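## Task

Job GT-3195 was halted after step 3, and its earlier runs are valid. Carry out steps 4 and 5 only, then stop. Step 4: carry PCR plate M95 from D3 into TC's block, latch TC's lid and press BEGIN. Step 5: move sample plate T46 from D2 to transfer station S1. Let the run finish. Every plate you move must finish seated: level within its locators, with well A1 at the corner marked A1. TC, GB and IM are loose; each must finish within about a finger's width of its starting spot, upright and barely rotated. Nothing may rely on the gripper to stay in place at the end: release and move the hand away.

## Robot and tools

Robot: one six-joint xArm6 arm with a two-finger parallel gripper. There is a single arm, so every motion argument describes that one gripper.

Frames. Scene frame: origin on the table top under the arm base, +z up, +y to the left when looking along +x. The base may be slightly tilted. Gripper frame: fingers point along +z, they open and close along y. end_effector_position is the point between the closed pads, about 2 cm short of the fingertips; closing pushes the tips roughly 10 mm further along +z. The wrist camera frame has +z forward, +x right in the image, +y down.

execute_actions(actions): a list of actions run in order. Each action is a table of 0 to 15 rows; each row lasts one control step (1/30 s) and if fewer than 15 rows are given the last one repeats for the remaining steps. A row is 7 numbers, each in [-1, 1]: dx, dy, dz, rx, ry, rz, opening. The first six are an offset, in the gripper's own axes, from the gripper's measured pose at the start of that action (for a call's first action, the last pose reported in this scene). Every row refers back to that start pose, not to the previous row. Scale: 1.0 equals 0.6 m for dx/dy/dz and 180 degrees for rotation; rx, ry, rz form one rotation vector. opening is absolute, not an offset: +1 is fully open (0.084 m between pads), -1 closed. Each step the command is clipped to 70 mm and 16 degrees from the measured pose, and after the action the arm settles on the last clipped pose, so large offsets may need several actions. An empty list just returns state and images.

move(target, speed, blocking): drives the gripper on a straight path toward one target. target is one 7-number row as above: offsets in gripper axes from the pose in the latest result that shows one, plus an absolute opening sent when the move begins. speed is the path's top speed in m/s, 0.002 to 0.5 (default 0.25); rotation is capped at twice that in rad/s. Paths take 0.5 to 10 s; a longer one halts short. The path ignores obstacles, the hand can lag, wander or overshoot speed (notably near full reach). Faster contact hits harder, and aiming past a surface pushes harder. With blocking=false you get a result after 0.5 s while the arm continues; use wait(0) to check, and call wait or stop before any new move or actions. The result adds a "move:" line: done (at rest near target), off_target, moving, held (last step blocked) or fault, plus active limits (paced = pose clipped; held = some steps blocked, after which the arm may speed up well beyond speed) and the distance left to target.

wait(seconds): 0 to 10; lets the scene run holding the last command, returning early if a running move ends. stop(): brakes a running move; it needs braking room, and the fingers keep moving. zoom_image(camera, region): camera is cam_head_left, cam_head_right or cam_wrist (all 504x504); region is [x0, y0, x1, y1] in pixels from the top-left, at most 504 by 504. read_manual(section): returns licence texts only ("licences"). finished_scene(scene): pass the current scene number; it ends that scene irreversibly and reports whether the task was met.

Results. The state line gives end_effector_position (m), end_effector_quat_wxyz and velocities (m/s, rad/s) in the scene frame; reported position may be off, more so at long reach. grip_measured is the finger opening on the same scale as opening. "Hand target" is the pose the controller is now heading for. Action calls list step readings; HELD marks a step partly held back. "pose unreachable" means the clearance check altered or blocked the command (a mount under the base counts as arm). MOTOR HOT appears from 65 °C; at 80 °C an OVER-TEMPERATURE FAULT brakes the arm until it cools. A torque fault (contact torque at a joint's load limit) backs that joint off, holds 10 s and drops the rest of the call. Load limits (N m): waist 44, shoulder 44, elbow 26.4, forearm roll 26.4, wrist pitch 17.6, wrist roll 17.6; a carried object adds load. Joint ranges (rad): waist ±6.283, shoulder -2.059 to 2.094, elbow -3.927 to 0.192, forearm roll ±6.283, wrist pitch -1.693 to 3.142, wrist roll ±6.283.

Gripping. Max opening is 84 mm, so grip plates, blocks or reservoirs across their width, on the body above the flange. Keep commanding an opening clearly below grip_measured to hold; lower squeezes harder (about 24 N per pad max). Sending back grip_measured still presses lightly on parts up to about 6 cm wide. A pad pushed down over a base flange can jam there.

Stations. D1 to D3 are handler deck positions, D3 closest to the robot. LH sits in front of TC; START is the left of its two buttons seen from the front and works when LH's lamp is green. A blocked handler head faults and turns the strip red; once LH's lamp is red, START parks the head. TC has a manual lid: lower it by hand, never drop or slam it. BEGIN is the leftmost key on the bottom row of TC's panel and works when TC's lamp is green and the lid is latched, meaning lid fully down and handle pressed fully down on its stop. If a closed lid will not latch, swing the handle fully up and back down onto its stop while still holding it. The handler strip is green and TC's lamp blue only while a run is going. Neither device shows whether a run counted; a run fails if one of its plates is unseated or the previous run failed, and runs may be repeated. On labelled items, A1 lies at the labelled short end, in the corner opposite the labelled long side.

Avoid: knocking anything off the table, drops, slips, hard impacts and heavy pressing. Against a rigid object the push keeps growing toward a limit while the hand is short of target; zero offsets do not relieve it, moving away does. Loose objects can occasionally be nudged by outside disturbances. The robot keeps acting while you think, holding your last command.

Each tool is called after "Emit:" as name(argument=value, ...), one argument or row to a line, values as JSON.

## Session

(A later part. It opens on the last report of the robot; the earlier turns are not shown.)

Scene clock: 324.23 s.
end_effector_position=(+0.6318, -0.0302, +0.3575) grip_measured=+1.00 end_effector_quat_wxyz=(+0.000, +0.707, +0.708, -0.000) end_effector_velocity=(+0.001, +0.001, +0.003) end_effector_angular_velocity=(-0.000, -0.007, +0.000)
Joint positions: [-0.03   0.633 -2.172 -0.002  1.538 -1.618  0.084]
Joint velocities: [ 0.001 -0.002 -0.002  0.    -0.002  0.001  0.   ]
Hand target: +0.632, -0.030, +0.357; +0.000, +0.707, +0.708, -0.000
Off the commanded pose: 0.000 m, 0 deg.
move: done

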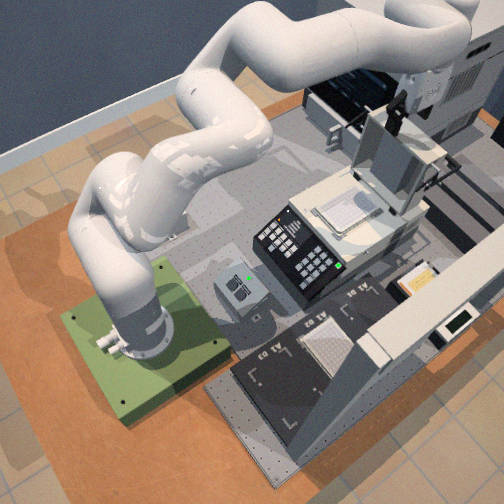

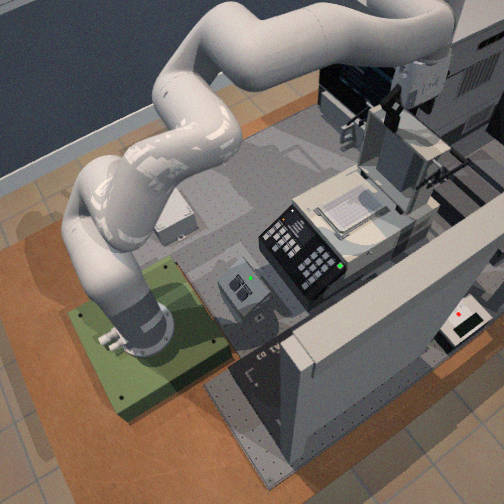

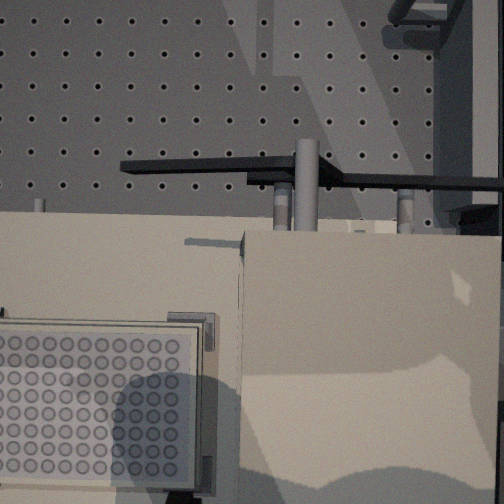

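Emit:
move(
  target=[0,0,0.07,0,0,0,1],
  speed=0.015,
)

Emit:
move(
  target=[0,-0.07,0.005,0,0,0,1],
  speed=0.015,
)

Scene clock: 331.37 s.
end_effector_position=(+0.6318, -0.0302, +0.3155) grip_measured=+1.00 end_effector_quat_wxyz=(+0.000, +0.707, +0.708, -0.000) end_effector_velocity=(+0.000, -0.000, -0.000) end_effector_angular_velocity=(-0.000, -0.003, -0.001)
Joint positions: [-0.03   0.603 -2.004 -0.002  1.4   -1.618  0.084]
Joint velocities: [-0.001 -0.002  0.004  0.    -0.005  0.     0.   ]
Hand target: +0.632, -0.030, +0.315; +0.000, +0.707, +0.708, -0.000
Off the commanded pose: 0.000 m, 0 deg.
move: done

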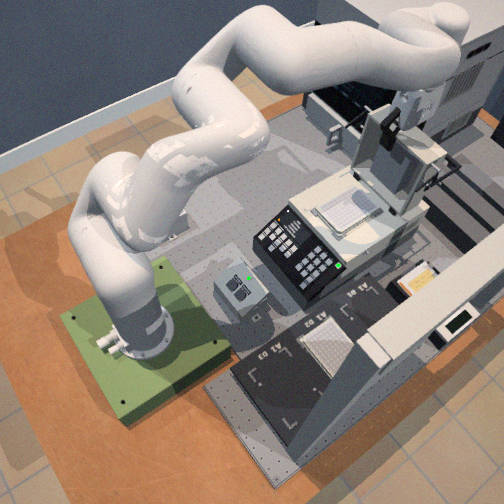

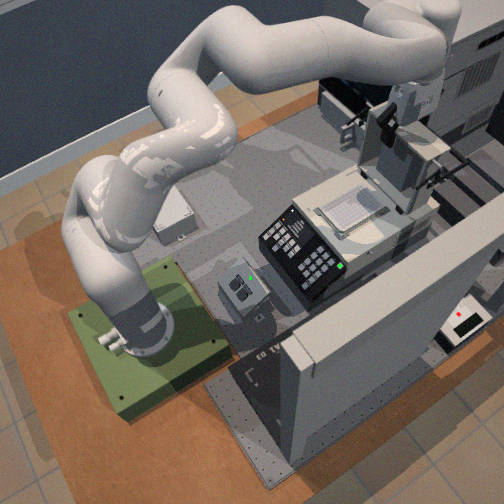

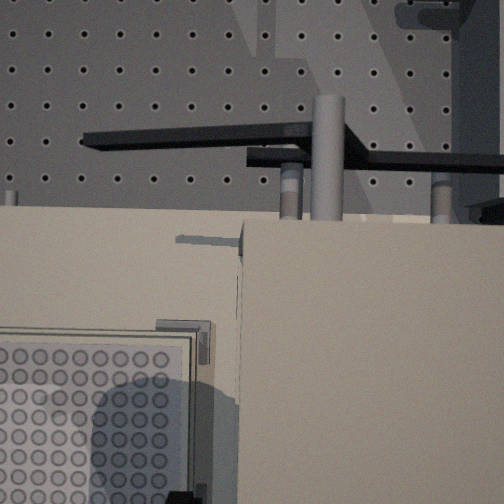

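Scene clock: 334.40 s.
end_effector_position=(+0.5897, -0.0304, +0.3124) grip_measured=+1.00 end_effector_quat_wxyz=(+0.000, +0.707, +0.708, -0.000) end_effector_velocity=(-0.001, -0.002, -0.002) end_effector_angular_velocity=(+0.000, +0.003, -0.002)
Joint positions: [-0.034  0.415 -1.708 -0.002  1.293 -1.621  0.084]
Joint velocities: [-0.003 -0.003  0.009 -0.    -0.004 -0.001  0.   ]
Hand target: +0.590, -0.030, +0.313; +0.000, +0.707, +0.708, -0.000
Off the commanded pose: 0.000 m, 0 deg.
move: done

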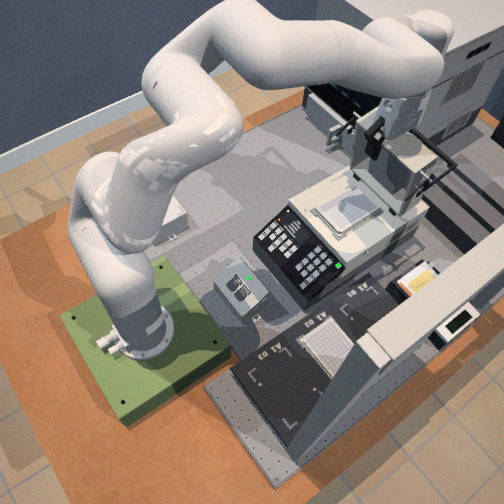

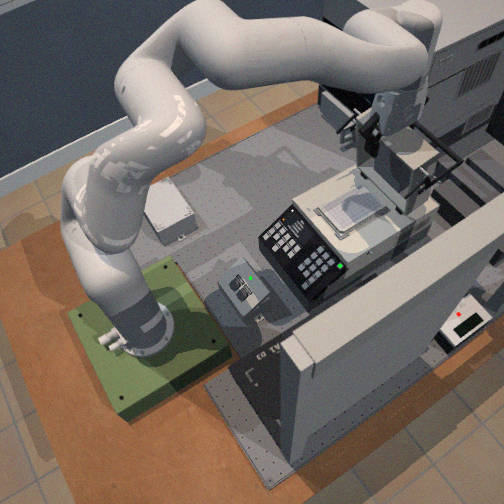

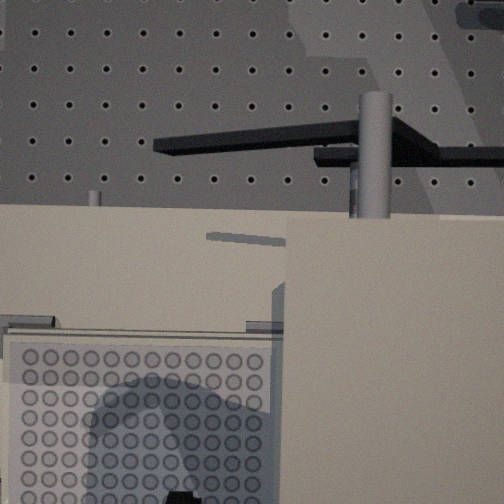

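Emit:
move(
  target=[0,-0.07,0,0,0,0,1],
  speed=0.015,
)

Scene clock: 344.57 s.
end_effector_position=(+0.5476, -0.0305, +0.3121) grip_measured=+1.00 end_effector_quat_wxyz=(-0.000, +0.707, +0.708, -0.001) end_effector_velocity=(-0.001, -0.000, +0.000) end_effector_angular_velocity=(-0.000, -0.002, +0.001)
Joint positions: [-0.038  0.256 -1.484 -0.002  1.228 -1.625  0.084]
Joint velocities: [-0.001 -0.005  0.005  0.    -0.003 -0.001  0.   ]
Hand target: +0.548, -0.031, +0.312; +0.000, +0.707, +0.708, -0.001
Off the commanded pose: 0.000 m, 0 deg.
move: done

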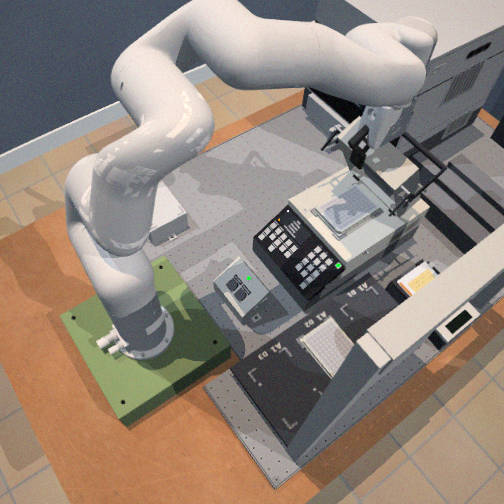

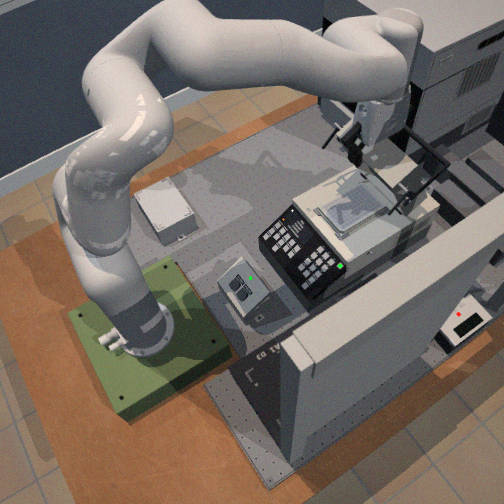

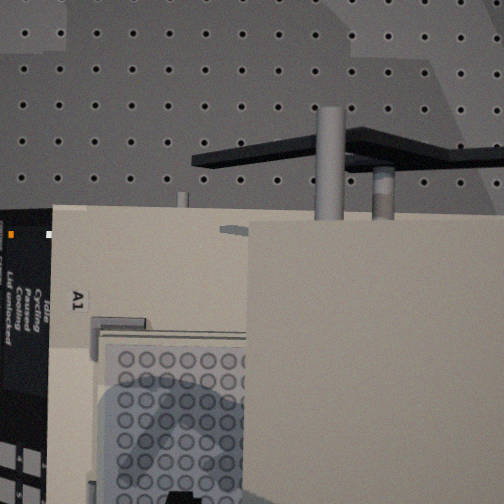

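Emit:
move(
  target=[0,0.02,-0.15,0,0,0,1],
  speed=0.04,
)

Emit:
move(
  target=[0,0.08,0,0,0,0,0.1],
  speed=0.08,
)

Scene clock: 349.90 s.
end_effector_position=(+0.5598, -0.0303, +0.4019) grip_measured=+1.00 end_effector_quat_wxyz=(-0.000, +0.707, +0.708, -0.001) end_effector_velocity=(-0.001, -0.001, -0.001) end_effector_angular_velocity=(+0.000, +0.006, -0.001)
Joint positions: [-0.036  0.31  -1.814 -0.002  1.505 -1.624  0.084]
Joint velocities: [-0.001  0.004 -0.003 -0.     0.005  0.    -0.   ]
Hand target: +0.560, -0.030, +0.402; -0.000, +0.707, +0.708, -0.001
Off the commanded pose: 0.000 m, 0 deg.
move: done

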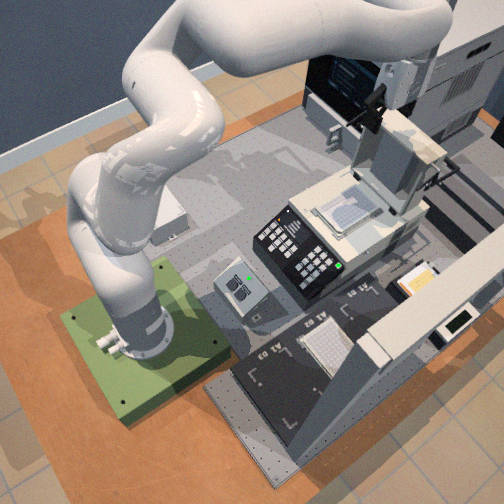

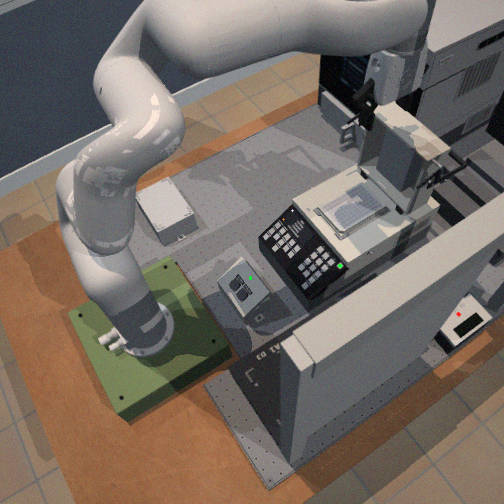

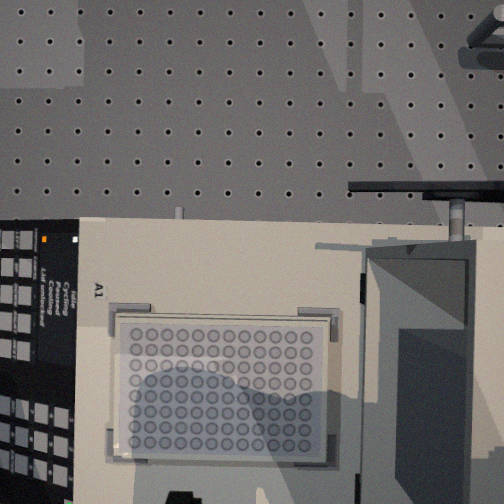

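Scene clock: 350.93 s.
end_effector_position=(+0.6078, -0.0301, +0.4021) grip_measured=+0.09 end_effector_quat_wxyz=(-0.000, +0.707, +0.708, -0.001) end_effector_velocity=(+0.000, -0.001, -0.001) end_effector_angular_velocity=(+0.000, +0.004, +0.001)
Joint positions: [-0.031  0.549 -2.17  -0.002  1.621 -1.62   0.048]
Joint velocities: [-0.001  0.008 -0.012  0.     0.008 -0.002 -0.   ]
Hand target: +0.608, -0.030, +0.402; -0.000, +0.707, +0.708, -0.001
Off the commanded pose: 0.000 m, 0 deg.
move: done

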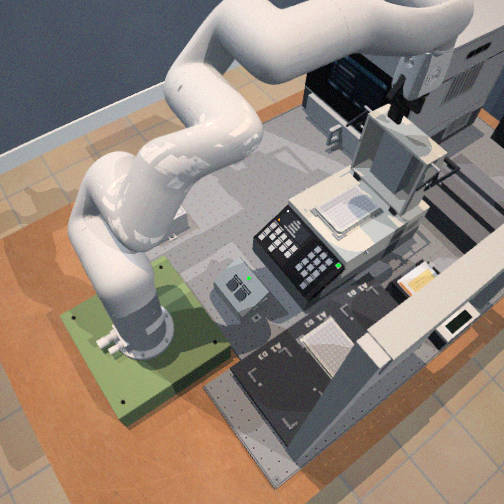

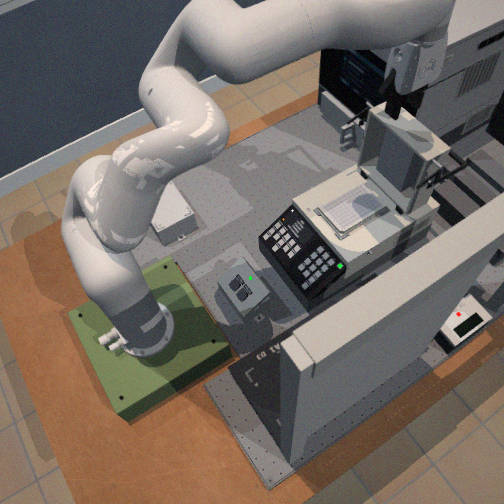

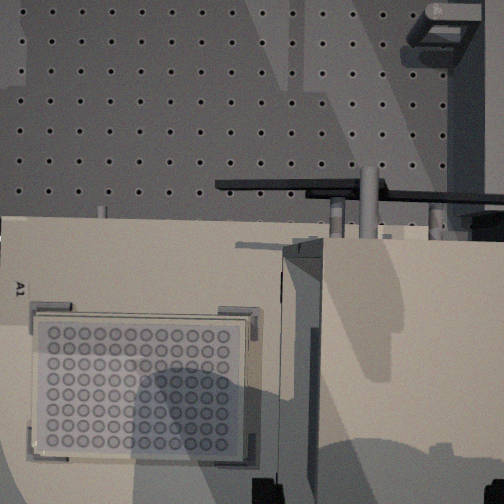

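Emit:
move(
  target=[0,0.04,0.07,0,0,0,1],
  speed=0.06,
)

Emit:
move(
  target=[0,0,0.075,0,0,0,1],
  speed=0.03,
)

Emit:
move(
  target=[0,-0.2,0.008,0,0,0,1],
  speed=0.02,
)

Scene clock: 360.90 s.
end_effector_position=(+0.6317, -0.0301, +0.3605) grip_measured=+1.00 end_effector_quat_wxyz=(+0.000, +0.707, +0.708, -0.000) end_effector_velocity=(+0.000, -0.000, +0.002) end_effector_angular_velocity=(-0.000, -0.004, -0.001)
Joint positions: [-0.03   0.636 -2.186 -0.002  1.55  -1.618  0.084]
Joint velocities: [-0.    -0.002 -0.002  0.    -0.     0.    -0.   ]
Hand target: +0.632, -0.030, +0.360; -0.000, +0.707, +0.708, -0.001
Off the commanded pose: 0.000 m, 0 deg.
move: done

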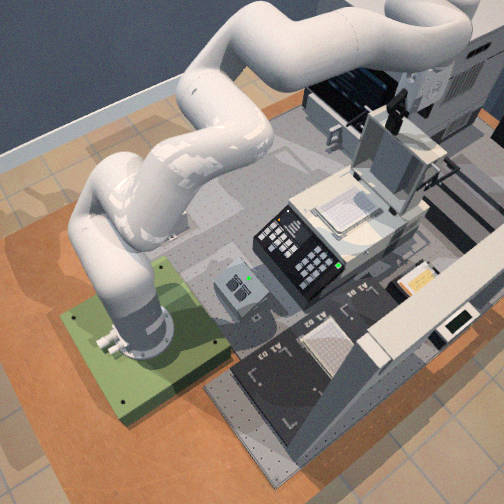

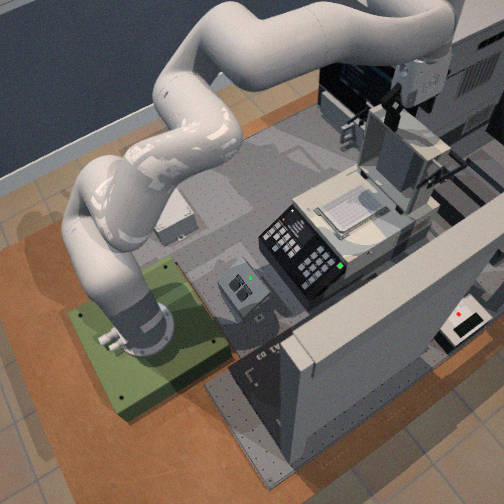

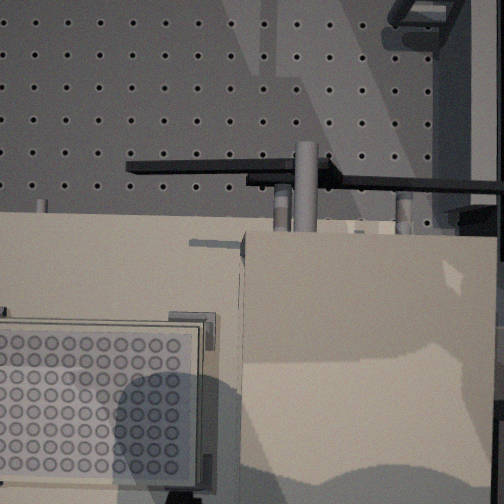

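Scene clock: 362.70 s.
end_effector_position=(+0.6316, -0.0302, +0.3157) grip_measured=+1.00 end_effector_quat_wxyz=(+0.000, +0.707, +0.708, -0.000) end_effector_velocity=(+0.001, +0.000, +0.001) end_effector_angular_velocity=(-0.000, -0.005, -0.001)
Joint positions: [-0.03   0.602 -2.004 -0.002  1.401 -1.618  0.084]
Joint velocities: [ 0.    -0.003  0.002  0.    -0.004  0.001 -0.   ]
Hand target: +0.632, -0.030, +0.316; +0.000, +0.707, +0.708, -0.000
Off the commanded pose: 0.000 m, 0 deg.
move: done

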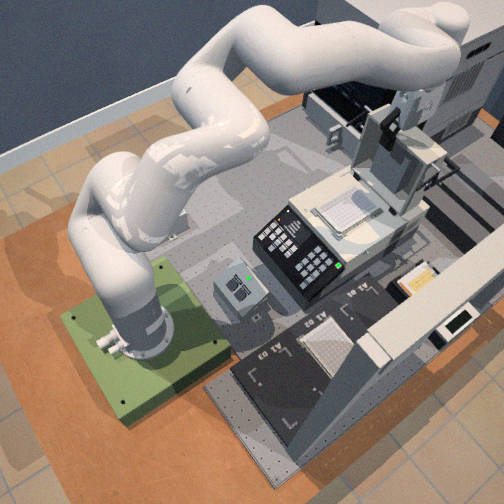

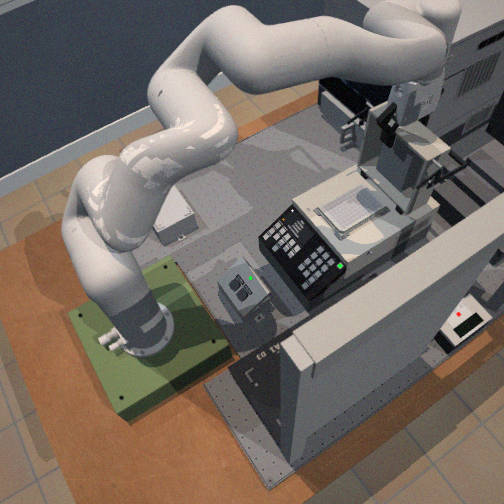

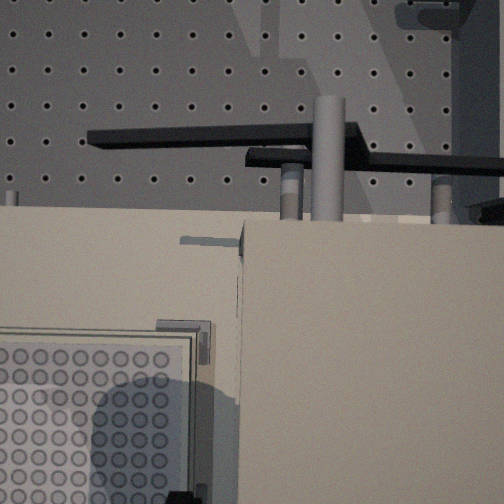

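Scene clock: 368.97 s.
end_effector_position=(+0.5116, -0.0306, +0.3111) grip_measured=+1.00 end_effector_quat_wxyz=(+0.000, +0.707, +0.708, -0.000) end_effector_velocity=(-0.001, +0.001, -0.000) end_effector_angular_velocity=(+0.000, +0.001, +0.001)
Joint positions: [-0.042  0.129 -1.314 -0.002  1.184 -1.629  0.084]
Joint velocities: [ 0.001 -0.003  0.005 -0.    -0.002 -0.    -0.   ]
Hand target: +0.512, -0.031, +0.311; +0.000, +0.707, +0.708, -0.000
Off the commanded pose: 0.000 m, 0 deg.
move: done

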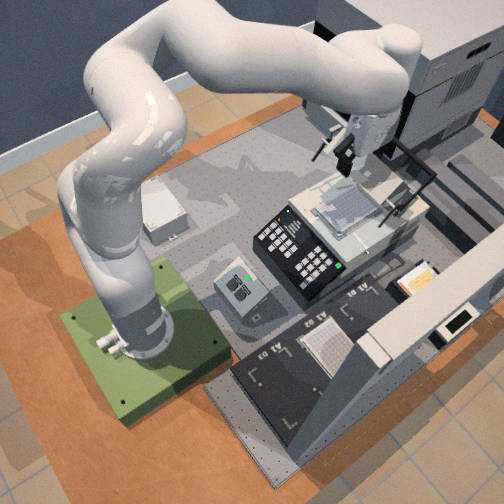

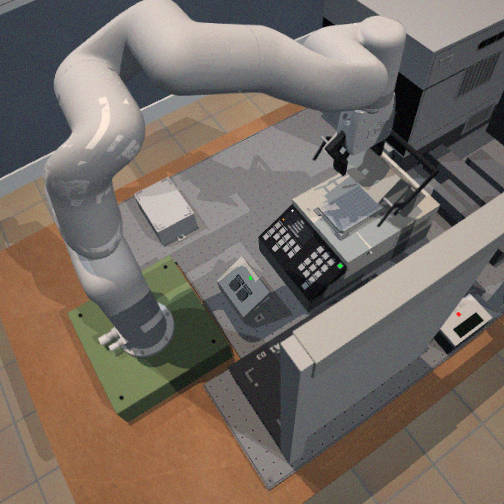

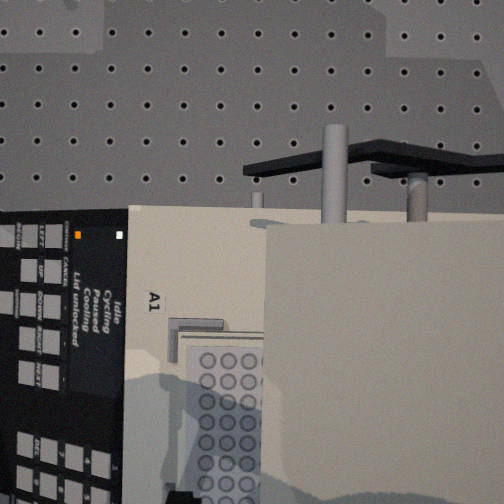

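Emit:
execute_actions(
  actions=[],
)

Scene clock: 383.53 s.
end_effector_position=(+0.5116, -0.0306, +0.3111) grip_measured=+1.00 end_effector_quat_wxyz=(+0.000, +0.707, +0.708, -0.000) end_effector_velocity=(+0.001, +0.000, +0.000) end_effector_angular_velocity=(+0.000, -0.001, -0.000)
Joint positions: [-0.042  0.129 -1.314 -0.002  1.184 -1.629  0.084]
Joint velocities: [ 0.     0.001 -0.002  0.     0.     0.    -0.   ]
Hand target: +0.512, -0.031, +0.311; +0.000, +0.707, +0.708, -0.000
Off the commanded pose: 0.000 m, 0 deg.

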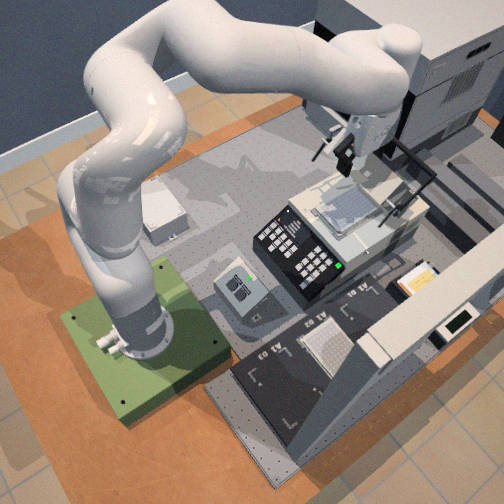

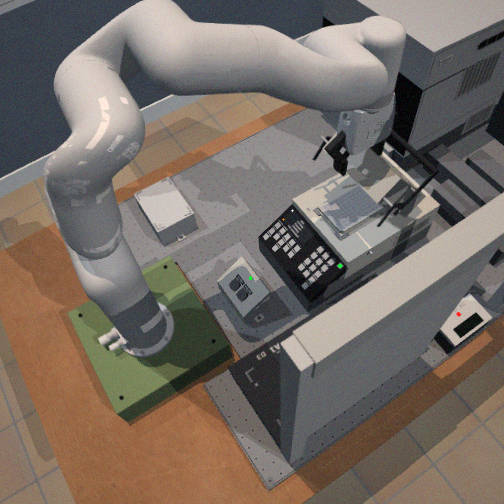

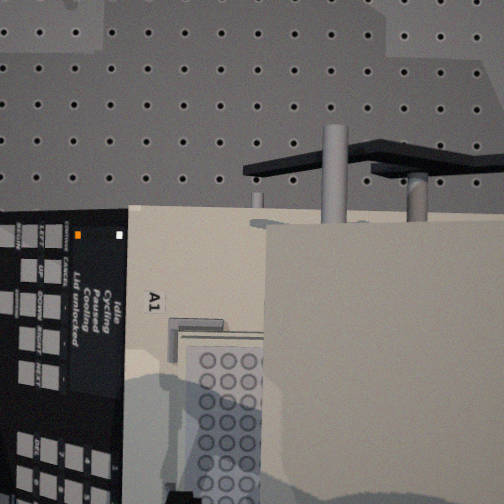

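Emit:
move(
  target=[0,-0.06,0.04,0,0,0,1],
  speed=0.03,
)

Scene clock: 388.83 s.
end_effector_position=(+0.4753, -0.0307, +0.2869) grip_measured=+1.00 end_effector_quat_wxyz=(-0.000, +0.707, +0.708, -0.001) end_effector_velocity=(+0.001, +0.000, -0.000) end_effector_angular_velocity=(-0.000, -0.004, +0.000)
Joint positions: [-0.046  0.025 -1.117 -0.003  1.092 -1.634  0.084]
Joint velocities: [ 0.001 -0.     0.002 -0.    -0.005  0.001 -0.   ]
Hand target: +0.476, -0.031, +0.287; +0.000, +0.707, +0.708, -0.000
Off the commanded pose: 0.000 m, 0 deg.
move: done

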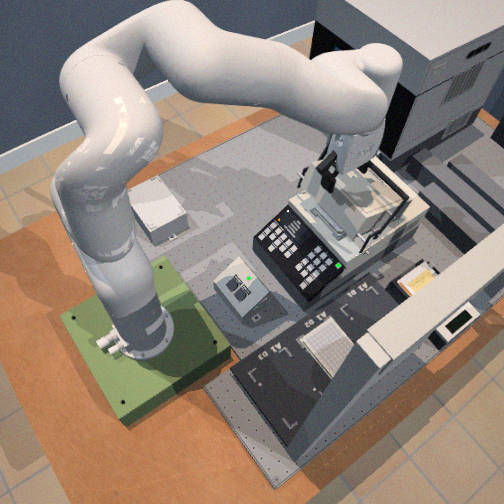

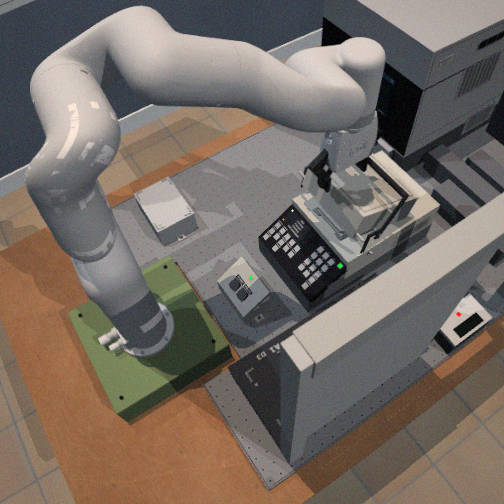

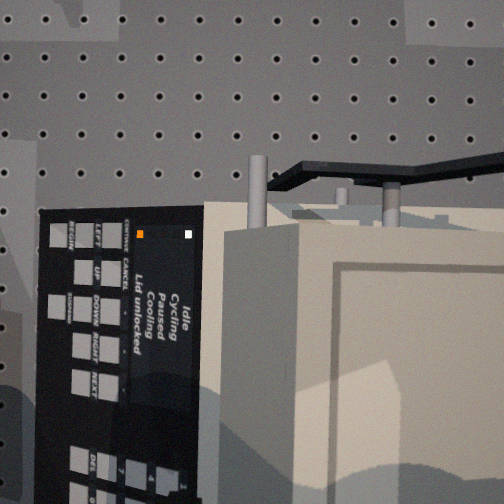

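Emit:
wait(
  seconds=3,
)

Scene clock: 393.10 s.
end_effector_position=(+0.4756, -0.0308, +0.2872) grip_measured=+1.00 end_effector_quat_wxyz=(+0.000, +0.707, +0.708, -0.000) end_effector_velocity=(+0.001, -0.000, +0.001) end_effector_angular_velocity=(-0.000, -0.002, -0.001)
Joint positions: [-0.046  0.025 -1.117 -0.003  1.091 -1.634  0.084]
Joint velocities: [-0.001  0.    -0.002 -0.     0.     0.    -0.   ]
Hand target: +0.476, -0.031, +0.287; +0.000, +0.707, +0.708, -0.000
Off the commanded pose: 0.000 m, 0 deg.
wait: 3.00 s; at rest from the start

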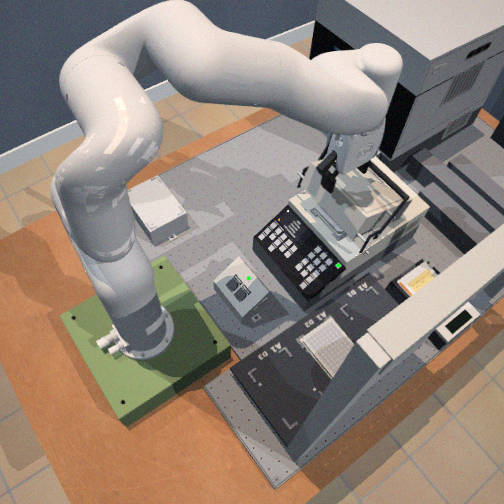

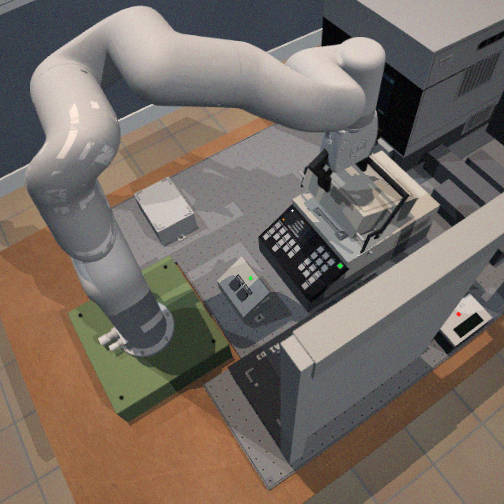

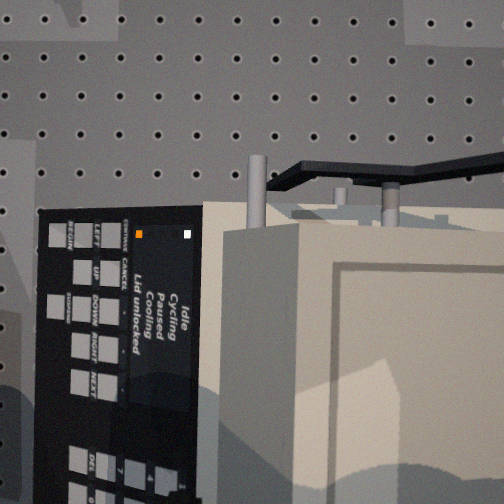

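Emit:
move(
  target=[0,-0.03,0.06,0,0,0,1],
  speed=0.02,
)

Scene clock: 399.17 s.
end_effector_position=(+0.4586, -0.0309, +0.2536) grip_measured=+1.00 end_effector_quat_wxyz=(+0.002, +0.707, +0.708, +0.001) end_effector_velocity=(-0.001, -0.001, -0.002) end_effector_angular_velocity=(-0.000, +0.001, -0.002)
Joint positions: [-0.049  0.    -0.987 -0.003  0.98  -1.636  0.084]
Joint velocities: [-0.002  0.     0.006 -0.    -0.005  0.     0.   ]
Hand target: +0.458, -0.031, +0.251; +0.000, +0.707, +0.708, -0.000
Off the commanded pose: 0.003 m, 0 deg.
move: done

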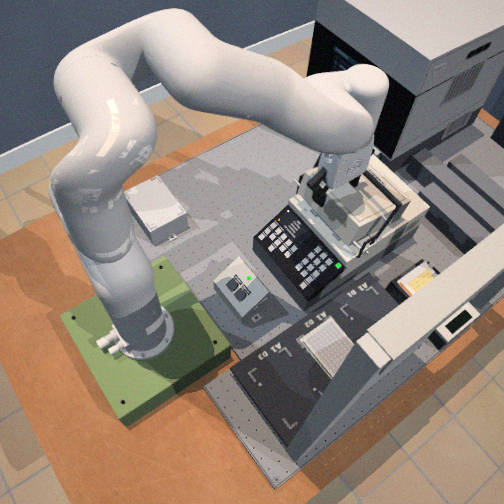

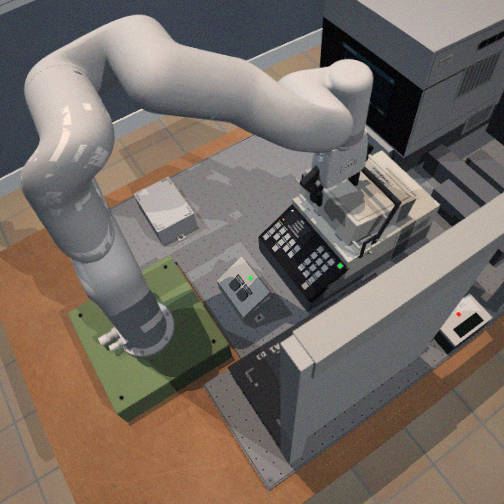

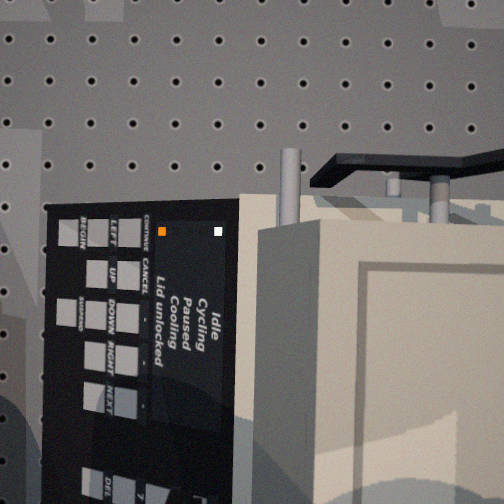

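Emit:
move(
  target=[0,0,0.025,0,0,0,1],
  speed=0.01,
)

Emit:
move(
  target=[0,0,-0.2,0,0,0,1],
  speed=0.1,
)

Scene clock: 407.10 s.
end_effector_position=(+0.4626, -0.0312, +0.2521) grip_measured=+1.00 end_effector_quat_wxyz=(+0.013, +0.707, +0.707, +0.011) end_effector_velocity=(+0.000, -0.001, +0.001) end_effector_angular_velocity=(-0.000, -0.002, +0.000)
Joint positions: [-0.049 -0.006 -0.968 -0.003  0.938 -1.636  0.084]
Joint velocities: [-0.002 -0.001  0.    -0.    -0.001 -0.002  0.   ]
Hand target: +0.458, -0.031, +0.239; +0.002, +0.707, +0.707, +0.001
Off the commanded pose: 0.014 m, 2 deg.
move: off_target

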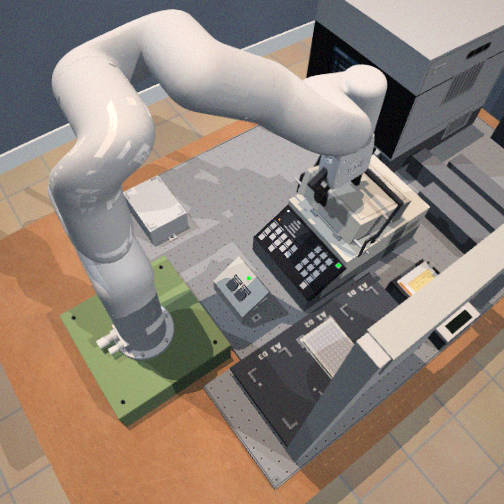

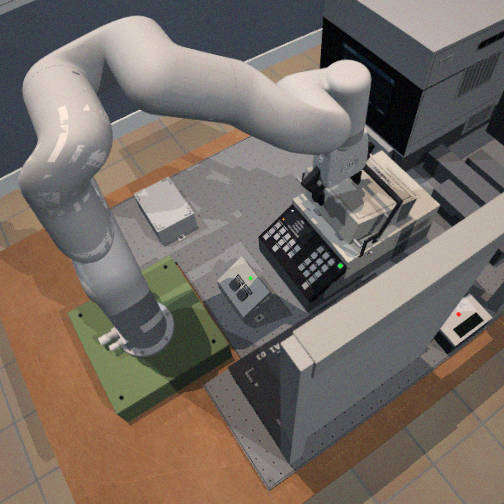

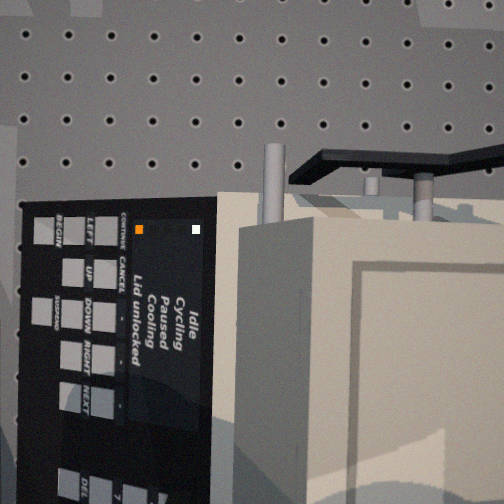

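Scene clock: 408.67 s.
end_effector_position=(+0.4586, -0.0307, +0.3714) grip_measured=+1.00 end_effector_quat_wxyz=(+0.013, +0.707, +0.708, +0.011) end_effector_velocity=(-0.000, +0.001, +0.000) end_effector_angular_velocity=(+0.000, +0.004, +0.002)
Joint positions: [-0.048 -0.103 -1.208 -0.002  1.278 -1.636  0.084]
Joint velocities: [ 0.001  0.001 -0.002 -0.     0.005 -0.001  0.   ]
Hand target: +0.459, -0.031, +0.372; +0.013, +0.707, +0.707, +0.011
Off the commanded pose: 0.001 m, 0 deg.
move: done

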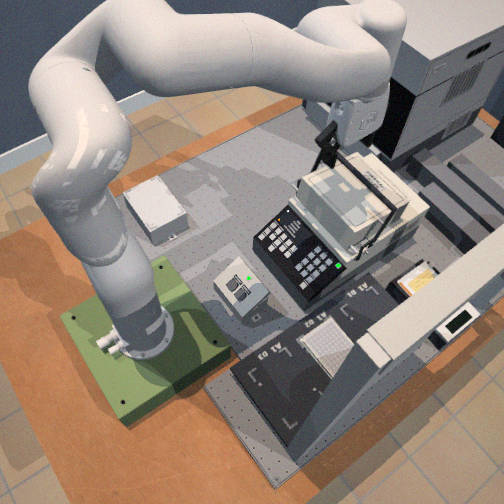

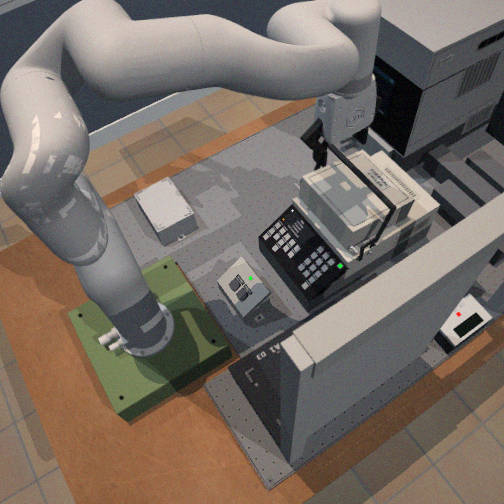

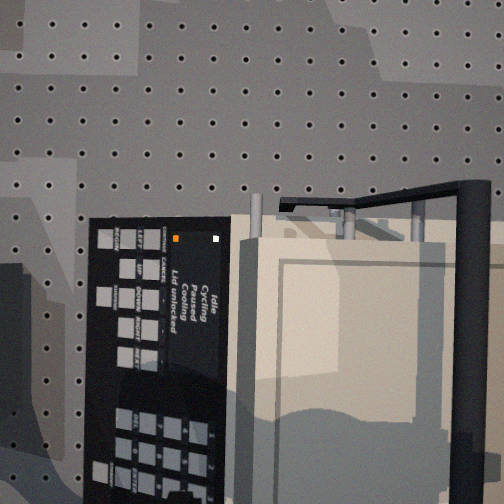

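Emit:
move(
  target=[0,0.07,0.05,-0.003,0.003,0,0.3],
  speed=0.08,
)

Scene clock: 412.00 s.
end_effector_position=(+0.5015, -0.0307, +0.3432) grip_measured=+0.29 end_effector_quat_wxyz=(+0.013, +0.706, +0.707, +0.018) end_effector_velocity=(+0.000, -0.000, -0.000) end_effector_angular_velocity=(+0.000, +0.000, +0.001)
Joint positions: [-0.047  0.044 -1.292  0.008  1.204 -1.639  0.056]
Joint velocities: [-0.     0.002 -0.001  0.    -0.001 -0.001 -0.   ]
Hand target: +0.501, -0.031, +0.343; +0.013, +0.706, +0.707, +0.017
Off the commanded pose: 0.000 m, 0 deg.
move: done

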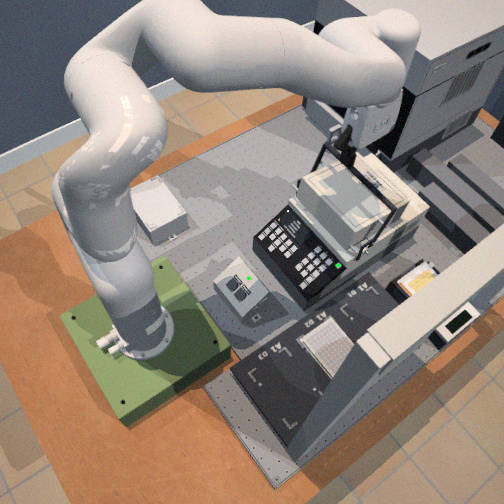

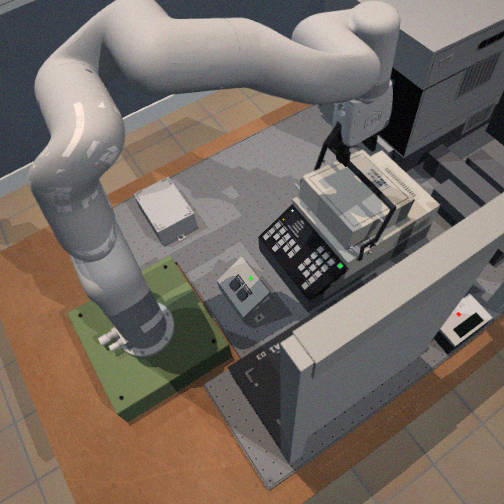

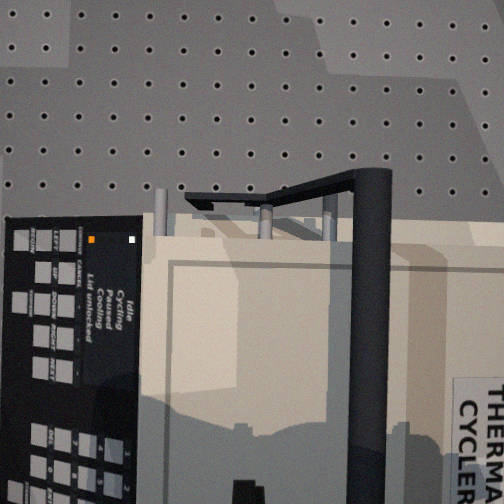

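Emit:
move(
  target=[0,0.009,0.125,0.0135,-0.002,0,0.3],
  speed=0.05,
)

Scene clock: 418.40 s.
end_effector_position=(+0.5101, -0.0302, +0.2688) grip_measured=+0.29 end_effector_quat_wxyz=(+0.001, +0.707, +0.708, +0.001) end_effector_velocity=(+0.002, +0.000, +0.003) end_effector_angular_velocity=(-0.001, -0.008, -0.000)
Joint positions: [-0.042  0.155 -1.223 -0.002  1.065 -1.629  0.056]
Joint velocities: [ 0.    -0.003 -0.002 -0.    -0.003  0.001  0.   ]
Hand target: +0.510, -0.030, +0.268; +0.000, +0.707, +0.708, +0.000
Off the commanded pose: 0.000 m, 0 deg.
move: done

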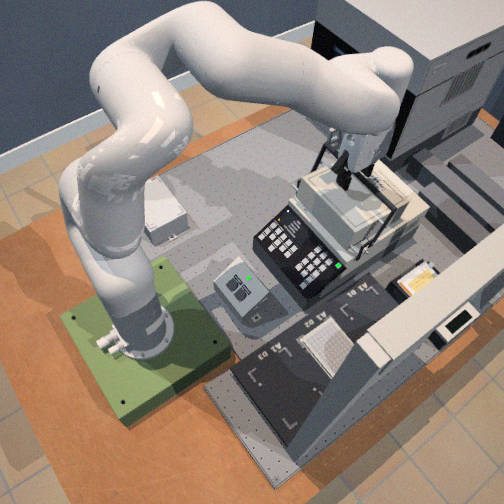

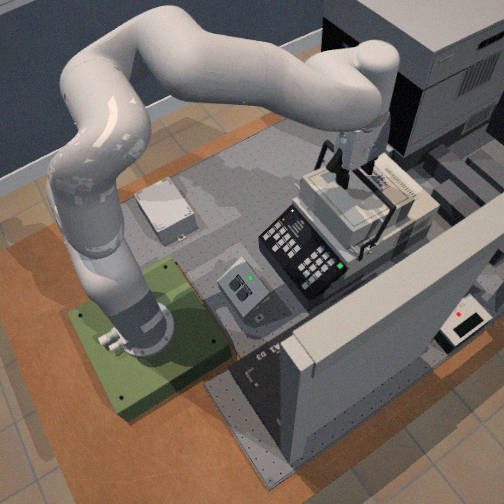

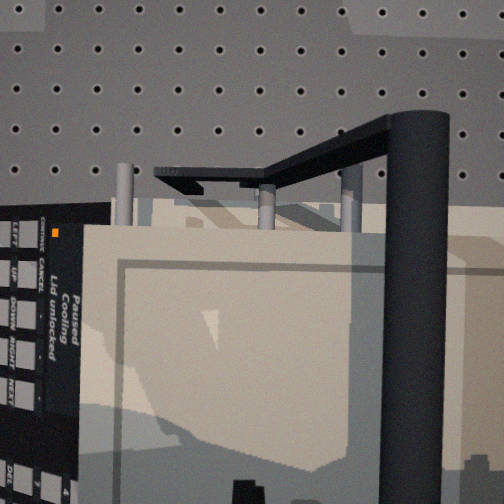

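Emit:
move(
  target=[0,0,0,0,0,0,-1],
)

Emit:
move(
  target=[0,0.03,0.008,0,0,0,-1],
  speed=0.02,
)

Scene clock: 421.47 s.
end_effector_position=(+0.5101, -0.0302, +0.2686) grip_measured=-0.74 end_effector_quat_wxyz=(+0.001, +0.707, +0.708, +0.000) end_effector_velocity=(-0.000, +0.000, -0.000) end_effector_angular_velocity=(-0.000, +0.000, +0.001)
Joint positions: [-0.042  0.155 -1.223 -0.002  1.065 -1.629  0.012]
Joint velocities: [ 0.    -0.001  0.001 -0.    -0.    -0.001  0.   ]
Hand target: +0.510, -0.030, +0.269; +0.001, +0.707, +0.708, +0.001
Off the commanded pose: 0.000 m, 0 deg.
move: done

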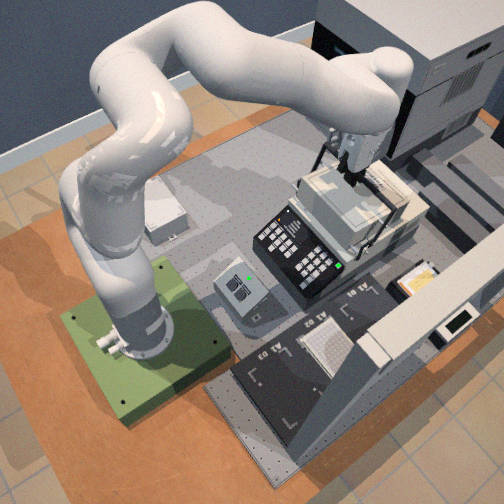

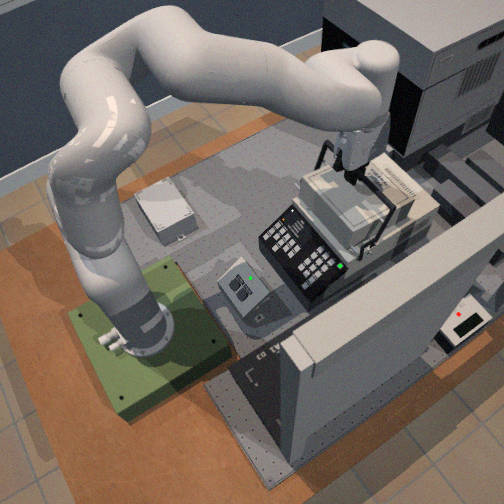

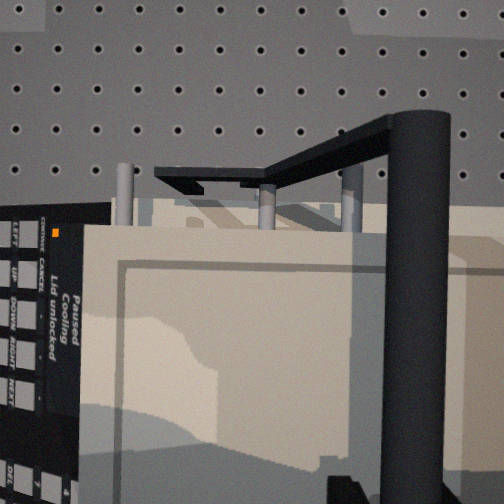

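Scene clock: 423.63 s.
end_effector_position=(+0.5276, -0.0301, +0.2655) grip_measured=+0.03 end_effector_quat_wxyz=(+0.001, +0.707, +0.708, +0.001) end_effector_velocity=(-0.000, -0.000, -0.000) end_effector_angular_velocity=(-0.000, -0.001, -0.001)
Joint positions: [-0.039  0.216 -1.293 -0.002  1.074 -1.627  0.045]
Joint velocities: [-0.    -0.     0.001  0.    -0.002  0.     0.001]
Hand target: +0.528, -0.030, +0.264; +0.001, +0.707, +0.708, +0.000
Off the commanded pose: 0.002 m, 0 deg.
move: done

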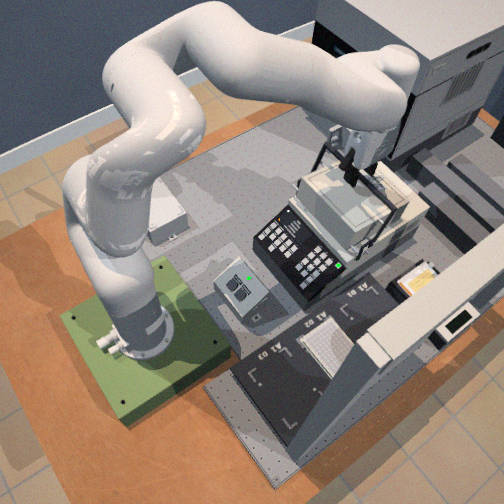

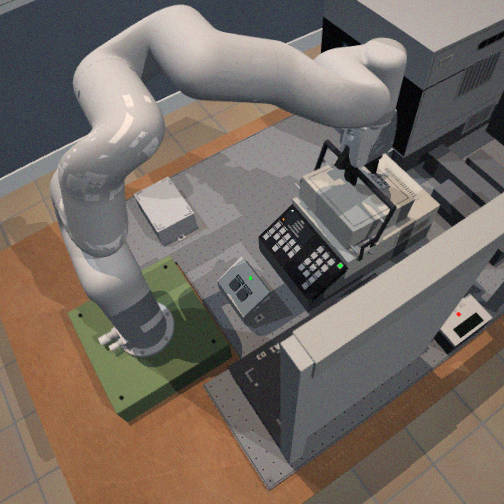

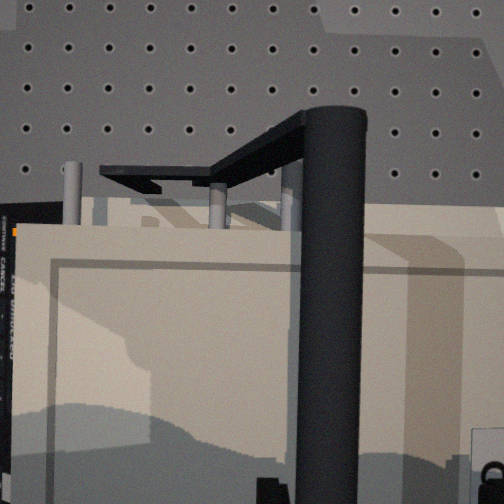

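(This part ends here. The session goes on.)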